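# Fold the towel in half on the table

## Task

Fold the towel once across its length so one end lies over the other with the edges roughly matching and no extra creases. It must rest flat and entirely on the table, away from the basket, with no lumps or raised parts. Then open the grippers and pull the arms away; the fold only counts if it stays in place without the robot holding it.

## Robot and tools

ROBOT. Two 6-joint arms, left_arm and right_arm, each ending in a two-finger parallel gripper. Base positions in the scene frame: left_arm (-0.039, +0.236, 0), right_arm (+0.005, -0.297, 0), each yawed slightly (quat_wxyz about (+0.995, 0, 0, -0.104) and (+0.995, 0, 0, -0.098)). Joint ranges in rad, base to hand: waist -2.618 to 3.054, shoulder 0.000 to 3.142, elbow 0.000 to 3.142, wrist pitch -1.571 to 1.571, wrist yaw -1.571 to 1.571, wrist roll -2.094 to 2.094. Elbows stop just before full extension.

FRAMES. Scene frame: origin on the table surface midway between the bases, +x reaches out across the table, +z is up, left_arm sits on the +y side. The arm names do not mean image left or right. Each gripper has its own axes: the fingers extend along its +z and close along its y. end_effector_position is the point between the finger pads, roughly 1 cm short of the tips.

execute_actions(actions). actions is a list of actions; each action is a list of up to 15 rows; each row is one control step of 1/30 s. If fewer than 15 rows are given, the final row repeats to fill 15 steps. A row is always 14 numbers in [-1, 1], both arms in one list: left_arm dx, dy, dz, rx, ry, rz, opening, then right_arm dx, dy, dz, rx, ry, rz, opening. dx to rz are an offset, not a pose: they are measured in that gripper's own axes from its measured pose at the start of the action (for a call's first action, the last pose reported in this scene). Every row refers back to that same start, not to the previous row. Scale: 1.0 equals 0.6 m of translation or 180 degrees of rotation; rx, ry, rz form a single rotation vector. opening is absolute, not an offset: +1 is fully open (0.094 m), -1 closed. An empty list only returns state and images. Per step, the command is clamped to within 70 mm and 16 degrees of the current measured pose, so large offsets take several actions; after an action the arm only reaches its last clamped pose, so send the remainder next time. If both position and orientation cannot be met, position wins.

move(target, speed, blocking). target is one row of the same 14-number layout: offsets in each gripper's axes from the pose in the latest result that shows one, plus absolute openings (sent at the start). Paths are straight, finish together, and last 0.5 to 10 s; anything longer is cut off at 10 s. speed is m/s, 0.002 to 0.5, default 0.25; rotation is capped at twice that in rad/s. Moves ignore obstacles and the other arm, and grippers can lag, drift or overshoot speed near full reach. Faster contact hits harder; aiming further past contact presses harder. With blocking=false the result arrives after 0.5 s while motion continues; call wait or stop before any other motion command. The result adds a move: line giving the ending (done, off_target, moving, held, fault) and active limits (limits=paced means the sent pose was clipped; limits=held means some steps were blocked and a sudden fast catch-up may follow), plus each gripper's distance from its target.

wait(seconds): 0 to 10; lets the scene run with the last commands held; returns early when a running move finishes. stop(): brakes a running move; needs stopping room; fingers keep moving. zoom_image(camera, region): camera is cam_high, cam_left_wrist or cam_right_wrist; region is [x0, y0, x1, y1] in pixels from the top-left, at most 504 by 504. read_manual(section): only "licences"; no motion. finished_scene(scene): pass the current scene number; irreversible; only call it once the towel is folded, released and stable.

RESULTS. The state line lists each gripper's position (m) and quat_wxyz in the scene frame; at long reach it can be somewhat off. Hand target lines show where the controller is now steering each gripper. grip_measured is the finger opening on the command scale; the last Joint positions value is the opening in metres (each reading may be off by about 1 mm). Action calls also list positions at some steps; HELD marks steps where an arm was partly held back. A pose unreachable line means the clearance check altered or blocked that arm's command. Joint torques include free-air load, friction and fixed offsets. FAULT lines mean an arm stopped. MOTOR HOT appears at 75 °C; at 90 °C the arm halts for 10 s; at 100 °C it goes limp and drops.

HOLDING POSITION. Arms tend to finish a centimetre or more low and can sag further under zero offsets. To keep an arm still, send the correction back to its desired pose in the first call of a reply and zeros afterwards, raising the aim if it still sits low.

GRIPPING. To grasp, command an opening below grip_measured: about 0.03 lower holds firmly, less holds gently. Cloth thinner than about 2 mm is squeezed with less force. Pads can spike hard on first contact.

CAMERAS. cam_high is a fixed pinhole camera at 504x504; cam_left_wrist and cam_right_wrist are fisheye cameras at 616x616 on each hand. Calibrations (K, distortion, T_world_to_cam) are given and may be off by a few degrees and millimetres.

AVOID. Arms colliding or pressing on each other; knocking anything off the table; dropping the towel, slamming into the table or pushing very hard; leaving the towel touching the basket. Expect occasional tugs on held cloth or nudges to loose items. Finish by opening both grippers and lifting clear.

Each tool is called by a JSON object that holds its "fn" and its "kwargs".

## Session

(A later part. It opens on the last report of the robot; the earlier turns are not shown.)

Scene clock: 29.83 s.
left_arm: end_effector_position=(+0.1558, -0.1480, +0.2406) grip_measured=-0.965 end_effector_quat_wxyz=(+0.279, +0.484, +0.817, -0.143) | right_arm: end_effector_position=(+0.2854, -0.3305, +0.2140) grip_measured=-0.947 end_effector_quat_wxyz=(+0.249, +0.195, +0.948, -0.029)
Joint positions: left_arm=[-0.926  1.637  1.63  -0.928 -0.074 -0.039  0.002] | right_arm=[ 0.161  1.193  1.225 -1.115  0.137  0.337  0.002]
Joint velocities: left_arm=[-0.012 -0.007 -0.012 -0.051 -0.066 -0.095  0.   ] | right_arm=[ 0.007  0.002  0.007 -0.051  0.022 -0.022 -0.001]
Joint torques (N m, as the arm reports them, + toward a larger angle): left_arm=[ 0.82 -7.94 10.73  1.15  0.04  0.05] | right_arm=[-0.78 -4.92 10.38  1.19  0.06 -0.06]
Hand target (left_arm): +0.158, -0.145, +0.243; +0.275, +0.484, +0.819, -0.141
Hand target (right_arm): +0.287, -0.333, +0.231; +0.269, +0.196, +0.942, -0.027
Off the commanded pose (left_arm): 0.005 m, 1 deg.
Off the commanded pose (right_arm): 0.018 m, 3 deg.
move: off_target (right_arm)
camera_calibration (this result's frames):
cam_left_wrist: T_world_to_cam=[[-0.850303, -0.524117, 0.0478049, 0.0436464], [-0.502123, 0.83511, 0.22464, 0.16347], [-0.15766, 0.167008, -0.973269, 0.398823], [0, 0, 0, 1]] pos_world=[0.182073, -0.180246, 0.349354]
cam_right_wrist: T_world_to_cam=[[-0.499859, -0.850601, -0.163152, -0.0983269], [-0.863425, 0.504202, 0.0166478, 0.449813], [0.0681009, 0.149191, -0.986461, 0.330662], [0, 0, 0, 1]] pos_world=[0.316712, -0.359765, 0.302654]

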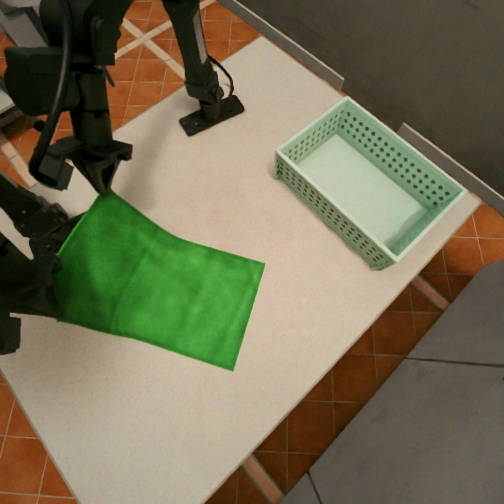

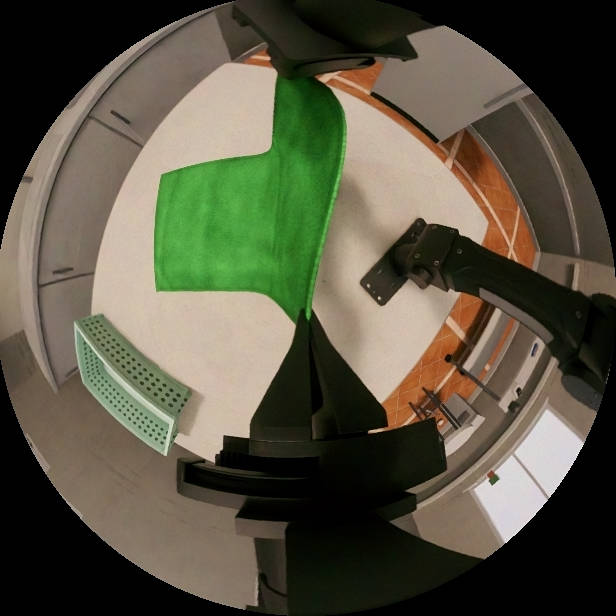

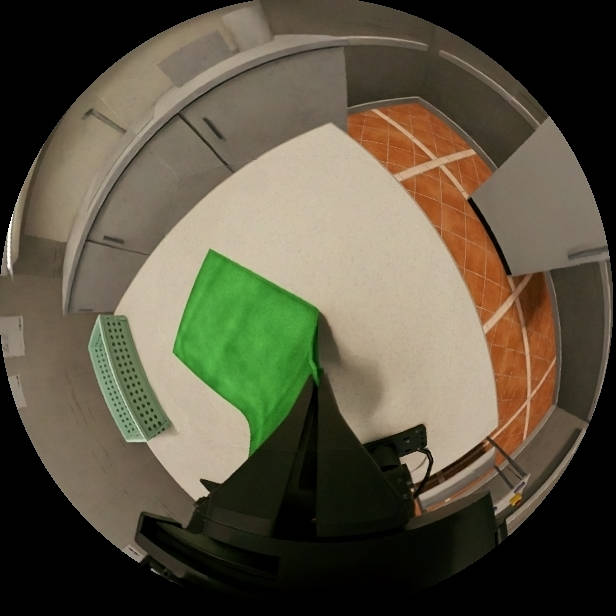

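{"fn": "move", "kwargs": {"target": [0.083,0.295,0.097,-0.04,0,-0.054,-1,-0.107,0.198,0.155,0,0,0,-1], "speed": 0.13}}

Scene clock: 33.90 s.
left_arm: end_effector_position=(+0.3100, -0.0592, +0.1821) grip_measured=-0.965 end_effector_quat_wxyz=(+0.308, +0.393, +0.859, -0.116) | right_arm: end_effector_position=(+0.4087, -0.2604, +0.1491) grip_measured=-0.947 end_effector_quat_wxyz=(+0.213, +0.190, +0.958, -0.038)
Joint positions: left_arm=[-0.468  1.688  1.432 -0.646  0.07   0.158  0.002] | right_arm=[ 0.384  1.73   1.476 -0.942  0.227  0.536  0.002]
Joint velocities: left_arm=[-0.002  0.002 -0.012 -0.007  0.037  0.037 -0.001] | right_arm=[-0.007 -0.002 -0.017  0.007  0.066  0.007 -0.001]
Joint torques (N m, as the arm reports them, + toward a larger angle): left_arm=[ 0.61 -8.43  7.07  1.43  0.1   0.06] | right_arm=[ 0.37 -9.64 10.92  1.35  0.3   0.08]
Hand target (left_arm): +0.309, -0.056, +0.171; +0.297, +0.395, +0.862, -0.115
Hand target (right_arm): +0.423, -0.258, +0.170; +0.249, +0.195, +0.948, -0.032
Off the commanded pose (left_arm): 0.012 m, 1 deg.
Off the commanded pose (right_arm): 0.026 m, 4 deg.
move: off_target (left_arm, right_arm)
camera_calibration (this result's frames):
cam_left_wrist: T_world_to_cam=[[-0.720633, -0.69201, 0.0425452, 0.174973], [-0.673687, 0.71341, 0.192854, 0.231628], [-0.163809, 0.110315, -0.980305, 0.351222], [0, 0, 0, 1]] pos_world=[0.339669, -0.082907, 0.29219]
cam_right_wrist: T_world_to_cam=[[-0.504837, -0.854748, -0.120606, 0.00690176], [-0.863177, 0.49856, 0.079771, 0.511039], [-0.00805458, 0.144376, -0.98949, 0.278156], [0, 0, 0, 1]] pos_world=[0.446842, -0.289043, 0.235299]

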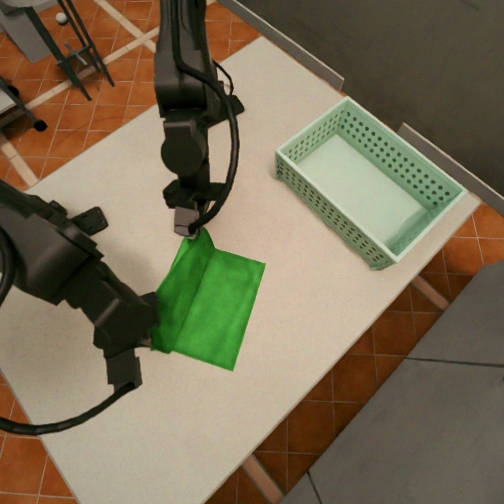

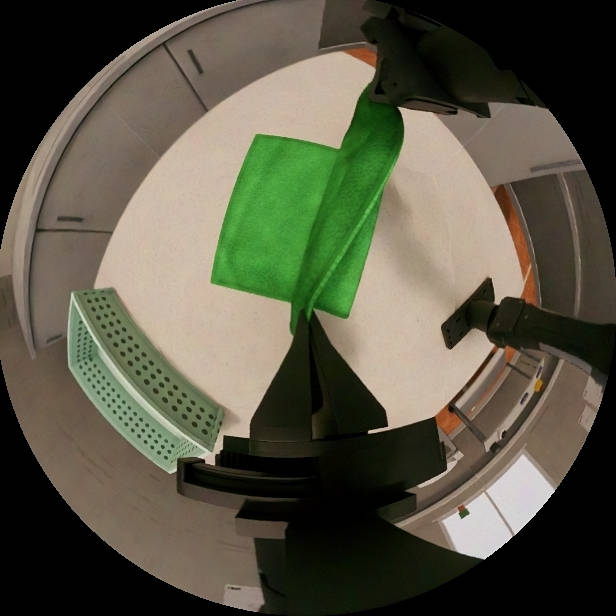

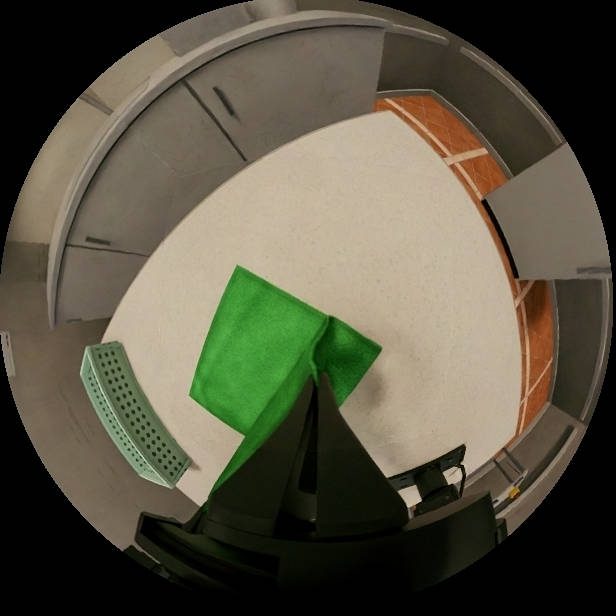

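{"fn": "move", "kwargs": {"target": [0.103,0.19,0.195,0.08,0,0,-1,-0.052,0.152,0.18,0.05,-0.03,0.06,-1], "speed": 0.12}}

Scene clock: 38.23 s.
left_arm: end_effector_position=(+0.4138, +0.0016, +0.0568) grip_measured=-0.965 end_effector_quat_wxyz=(+0.260, +0.427, +0.839, -0.217) | right_arm: end_effector_position=(+0.5043, -0.2058, +0.0483) grip_measured=-0.947 end_effector_quat_wxyz=(+0.226, +0.288, +0.925, -0.105)
Joint positions: left_arm=[-0.102  2.122  1.527 -0.479  0.502  0.502  0.002] | right_arm=[ 0.524  2.29   1.871 -0.89   0.435  0.874  0.002]
Joint velocities: left_arm=[ 0.002 -0.007 -0.007  0.007 -0.007 -0.022 -0.   ] | right_arm=[ 0.002  0.022 -0.002 -0.066 -0.037  0.022  0.001]
Joint torques (N m, as the arm reports them, + toward a larger angle): left_arm=[  0.44 -11.61  10.35   0.95   0.34   0.07] | right_arm=[  0.45 -14.99  10.43   0.74   0.48   0.05]
Hand target (left_arm): +0.416, +0.002, +0.058; +0.258, +0.428, +0.837, -0.223
Hand target (right_arm): +0.512, -0.204, +0.067; +0.247, +0.293, +0.918, -0.103
Off the commanded pose (left_arm): 0.002 m, 1 deg.
Off the commanded pose (right_arm): 0.019 m, 2 deg.
move: off_target (right_arm)
camera_calibration (this result's frames):
cam_left_wrist: T_world_to_cam=[[-0.794666, -0.56348, 0.225823, 0.317165], [-0.532336, 0.825645, 0.186894, 0.224061], [-0.29176, 0.0283047, -0.956073, 0.290311], [0, 0, 0, 1]] pos_world=[0.456017, -0.0144955, 0.16406]
cam_right_wrist: T_world_to_cam=[[-0.684269, -0.726788, -0.0596211, 0.2035], [-0.728376, 0.685134, 0.00768986, 0.548235], [0.0352595, 0.0486885, -0.998191, 0.130139], [0, 0, 0, 1]] pos_world=[0.533982, -0.23405, 0.137821]

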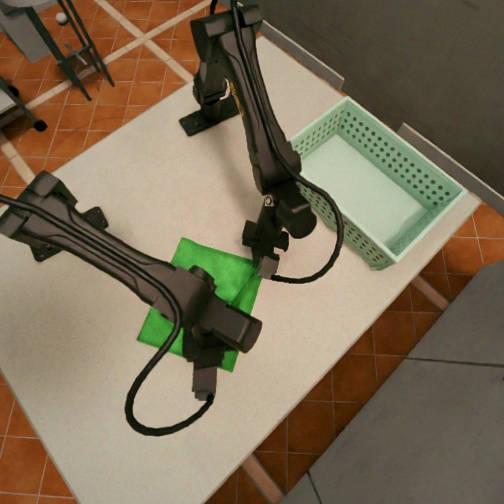

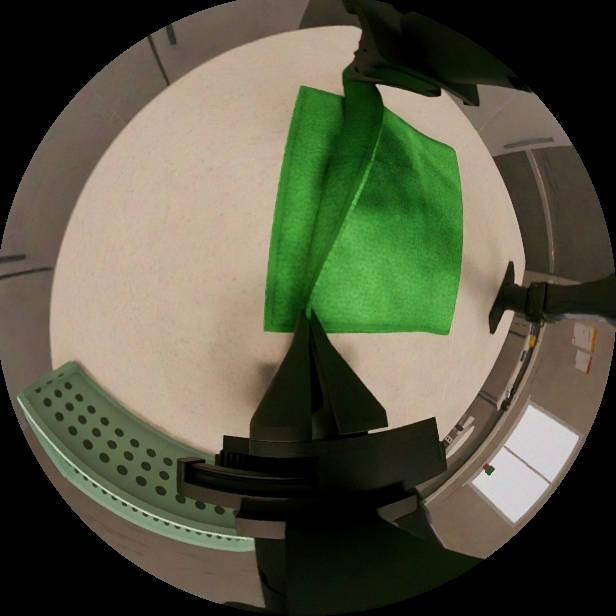

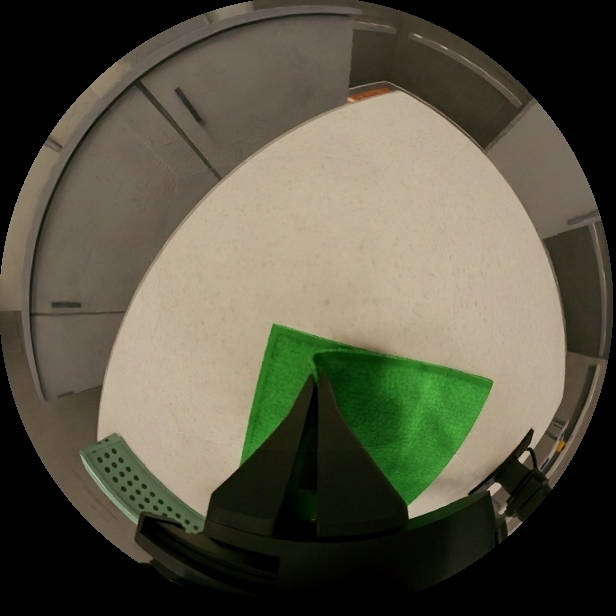

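{"fn": "move", "kwargs": {"target": [0,0.012,0,0,0,0,-1,-0.022,0.01,-0.022,0,-0.012,0,0.7], "speed": 0.1}}

Scene clock: 39.87 s.
left_arm: end_effector_position=(+0.4137, +0.0014, +0.0569) grip_measured=-0.965 end_effector_quat_wxyz=(+0.261, +0.429, +0.837, -0.217) | right_arm: end_effector_position=(+0.5061, -0.2068, +0.0511) grip_measured=+0.697 end_effector_quat_wxyz=(+0.228, +0.289, +0.923, -0.109)
Joint positions: left_arm=[-0.102  2.122  1.527 -0.479  0.503  0.507  0.002] | right_arm=[ 0.524  2.297  1.891 -0.905  0.445  0.875  0.08 ]
Joint velocities: left_arm=[-0.022 -0.012 -0.012  0.051 -0.037  0.037  0.   ] | right_arm=[ 0.007  0.002 -0.012 -0.022  0.037  0.037  0.001]
Joint torques (N m, as the arm reports them, + toward a larger angle): left_arm=[  0.9  -11.26  10.45   1.02   0.25   0.07] | right_arm=[  0.62 -14.45  10.37   0.71   0.45  -0.02]
Hand target (left_arm): +0.420, +0.006, +0.056; +0.260, +0.427, +0.839, -0.217
Hand target (right_arm): +0.512, -0.203, +0.066; +0.244, +0.286, +0.920, -0.109
Off the commanded pose (left_arm): 0.007 m, 0 deg.
Off the commanded pose (right_arm): 0.017 m, 2 deg.
move: off_target (right_arm)
camera_calibration (this result's frames):
cam_left_wrist: T_world_to_cam=[[-0.797703, -0.560068, 0.223591, 0.318357], [-0.529211, 0.827909, 0.18575, 0.22289], [-0.289146, 0.0298464, -0.95682, 0.289328], [0, 0, 0, 1]] pos_world=[0.455568, -0.0148658, 0.164251]
cam_right_wrist: T_world_to_cam=[[-0.686651, -0.724914, -0.054867, 0.205549], [-0.726011, 0.687683, 0.0000874006, 0.549956], [0.0376678, 0.0398941, -0.998494, 0.129912], [0, 0, 0, 1]] pos_world=[0.535521, -0.234372, 0.140946]

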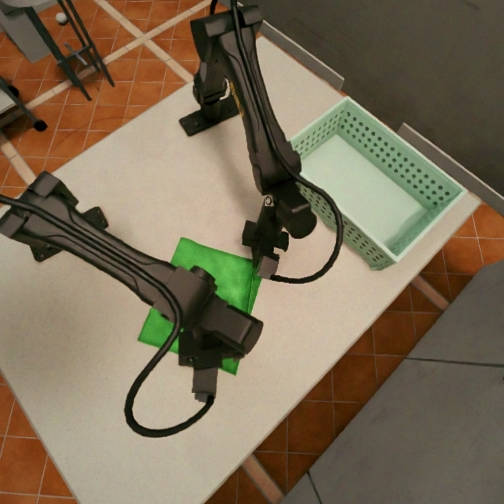

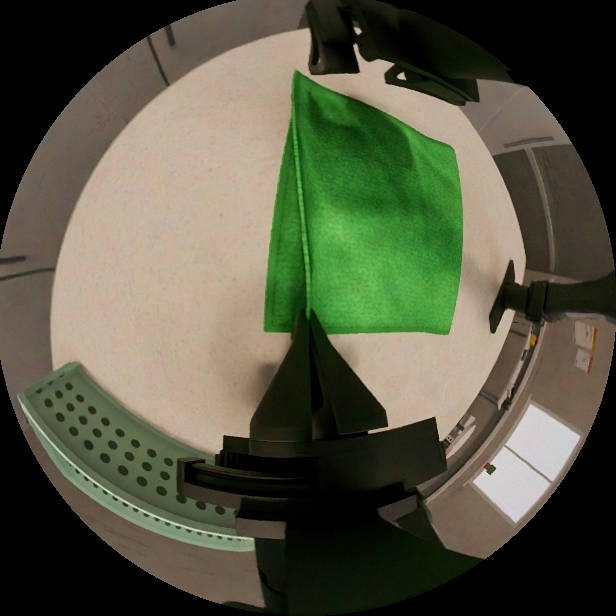

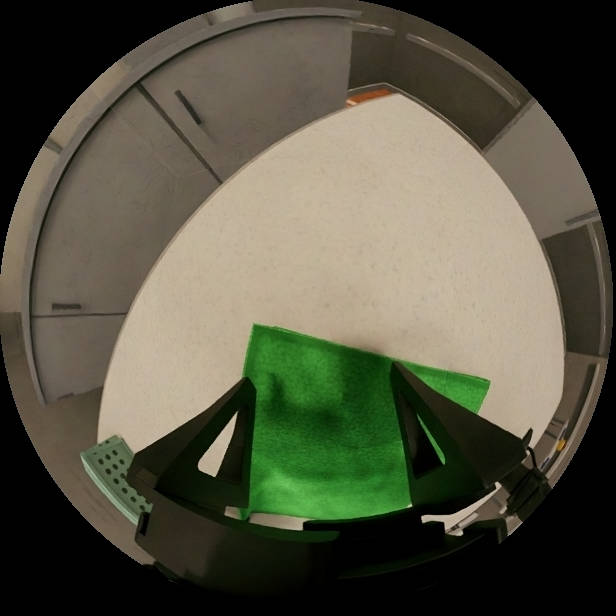

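{"fn": "move", "kwargs": {"target": [0,0.012,0,0,0,0,0.7,-0.05,-0.02,-0.06,0,-0.012,0,0.7], "speed": 0.1}}

{"fn": "move", "kwargs": {"target": [0.2,-0.27,-0.375,-0.08,0,-0.05,0.7,-0.007,-0.52,-0.18,0,0,0,0.7]}}

{"fn": "zoom_image", "kwargs": {"camera": "cam_high", "region": [110,210,300,400]}}

Scene clock: 42.50 s.
left_arm: end_effector_position=(+0.4137, +0.0014, +0.0569) grip_measured=+0.697 end_effector_quat_wxyz=(+0.261, +0.431, +0.836, -0.216) | right_arm: end_effector_position=(+0.5008, -0.2133, +0.0730) grip_measured=+0.697 end_effector_quat_wxyz=(+0.225, +0.281, +0.926, -0.116)
Joint positions: left_arm=[-0.102  2.122  1.527 -0.479  0.503  0.512  0.08 ] | right_arm=[ 0.516  2.262  1.921 -0.977  0.449  0.852  0.08 ]
Joint velocities: left_arm=[ 0.012  0.002  0.012  0.022 -0.066 -0.125 -0.   ] | right_arm=[ 0.017 -0.027 -0.017  0.066  0.051 -0.007  0.   ]
Joint torques (N m, as the arm reports them, + toward a larger angle): left_arm=[  0.9  -11.18  10.41   1.04   0.26   0.05] | right_arm=[ -0.79 -16.23  10.18   0.68   0.44  -0.04]
Hand target (left_arm): +0.420, +0.005, +0.056; +0.261, +0.429, +0.837, -0.217
Hand target (right_arm): +0.507, -0.219, +0.097; +0.246, +0.287, +0.919, -0.114
Off the commanded pose (left_arm): 0.007 m, 0 deg.
Off the commanded pose (right_arm): 0.026 m, 3 deg.
move: off_target (right_arm)
camera_calibration (this result's frames):
cam_left_wrist: T_world_to_cam=[[-0.800696, -0.557079, 0.22034, 0.319776], [-0.526383, 0.829831, 0.185206, 0.221748], [-0.286019, 0.0323104, -0.957679, 0.288079], [0, 0, 0, 1]] pos_world=[0.455164, -0.015181, 0.164359]
cam_right_wrist: T_world_to_cam=[[-0.67927, -0.733026, -0.0355806, 0.191574], [-0.733491, 0.679699, 0.0000234573, 0.552645], [0.0241669, 0.026114, -0.999367, 0.156191], [0, 0, 0, 1]] pos_world=[0.531715, -0.239282, 0.162895]

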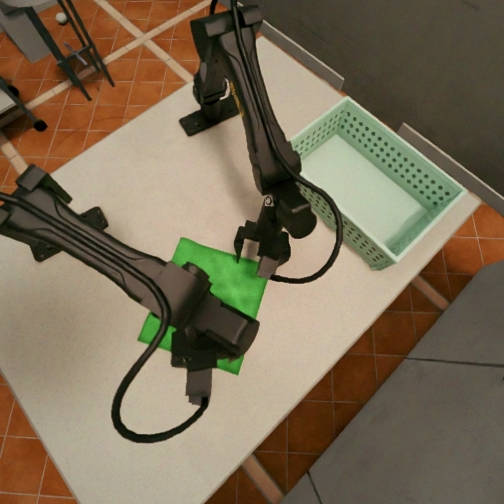

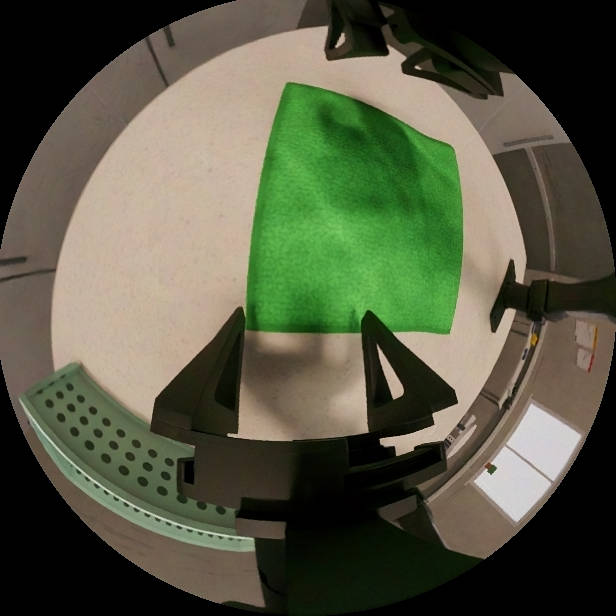

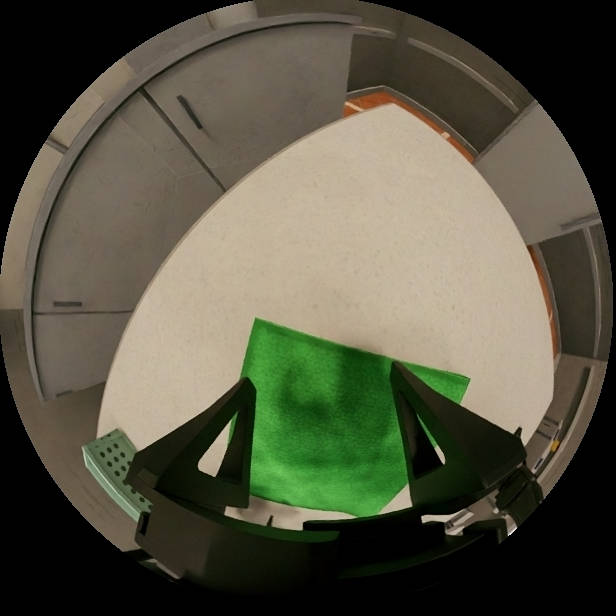

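Scene clock: 44.53 s.
left_arm: end_effector_position=(+0.1712, +0.1167, +0.1813) grip_measured=+0.697 end_effector_quat_wxyz=(+0.308, +0.328, +0.884, -0.130) | right_arm: end_effector_position=(+0.2943, -0.4329, +0.1930) grip_measured=+0.698 end_effector_quat_wxyz=(+0.227, +0.285, +0.925, -0.106)
Joint positions: left_arm=[-0.116  0.861  0.851 -0.926  0.266  0.3    0.08 ] | right_arm=[-0.14   1.328  1.233 -1.004  0.19   0.216  0.08 ]
Joint velocities: left_arm=[ 0.007  0.022  0.012  0.066 -0.007 -0.022  0.   ] | right_arm=[-0.007  0.007  0.012 -0.022 -0.066  0.007  0.001]
Joint torques (N m, as the arm reports them, + toward a larger angle): left_arm=[-0.5  -2.52  7.16  1.12  0.08 -0.03] | right_arm=[-0.5  -6.45  6.49  1.16  0.1  -0.07]
Hand target (left_arm): +0.162, +0.119, +0.175; +0.295, +0.328, +0.888, -0.129
Hand target (right_arm): +0.288, -0.432, +0.192; +0.223, +0.284, +0.927, -0.106
Off the commanded pose (left_arm): 0.009 m, 2 deg.
Off the commanded pose (right_arm): 0.008 m, 1 deg.
move: done
camera_calibration (this result's frames):
cam_left_wrist: T_world_to_cam=[[-0.627948, -0.770084, 0.11248, 0.177241], [-0.748381, 0.637163, 0.184251, 0.0360135], [-0.213557, 0.0315227, -0.976422, 0.325282], [0, 0, 0, 1]] pos_world=[0.207716, 0.10329, 0.291041]
cam_right_wrist: T_world_to_cam=[[-0.680308, -0.730785, -0.055987, -0.100203], [-0.732087, 0.681199, 0.00419395, 0.549818], [0.0350734, 0.0438405, -0.998423, 0.291052], [0, 0, 0, 1]] pos_world=[0.324137, -0.460522, 0.282677]

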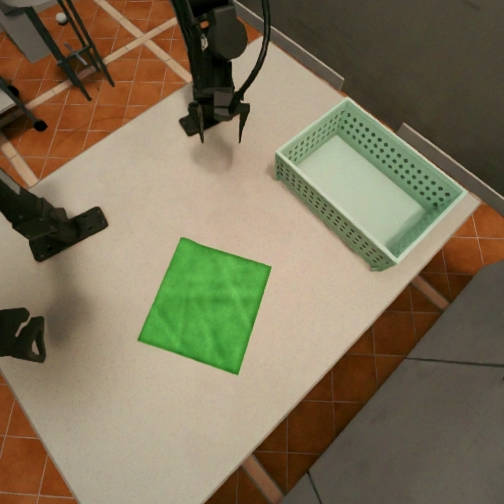

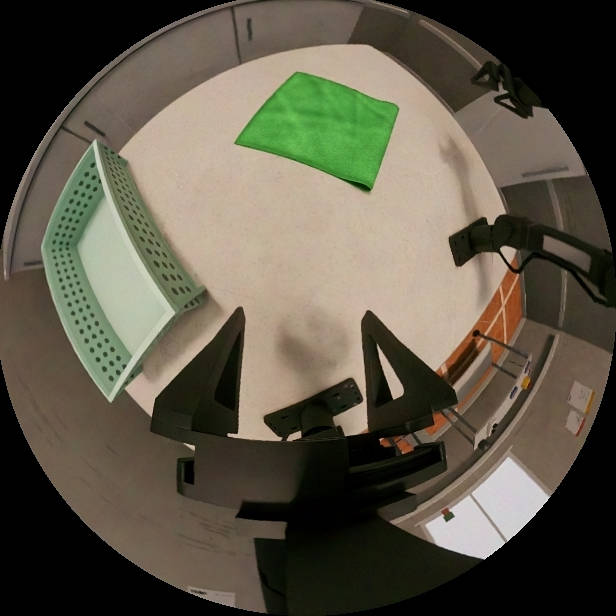

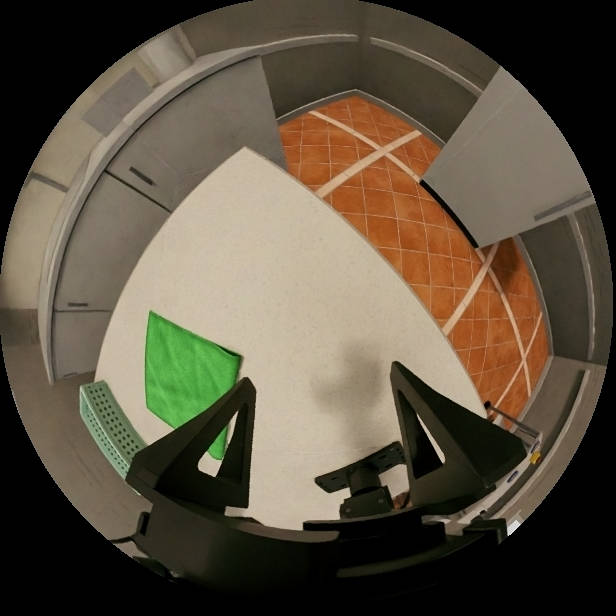

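Region (110, 210, 300, 400) of cam_high's 504x504 image, scaled by 2.653, with more detail than that image has.

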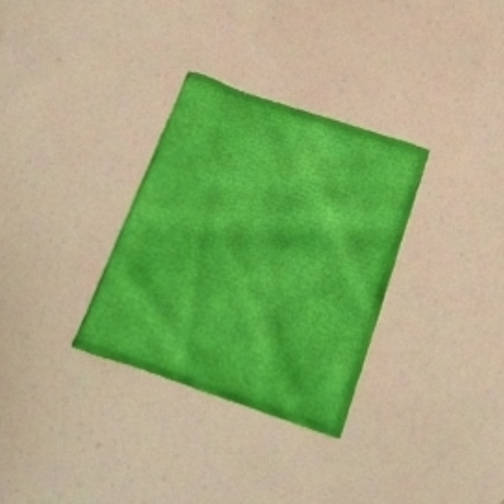

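The top layer overhangs by about 1.5 cm, and the towel lies flat.

{"fn": "finished_scene", "kwargs": {"scene": 1}}

The scene is finished: the task was done.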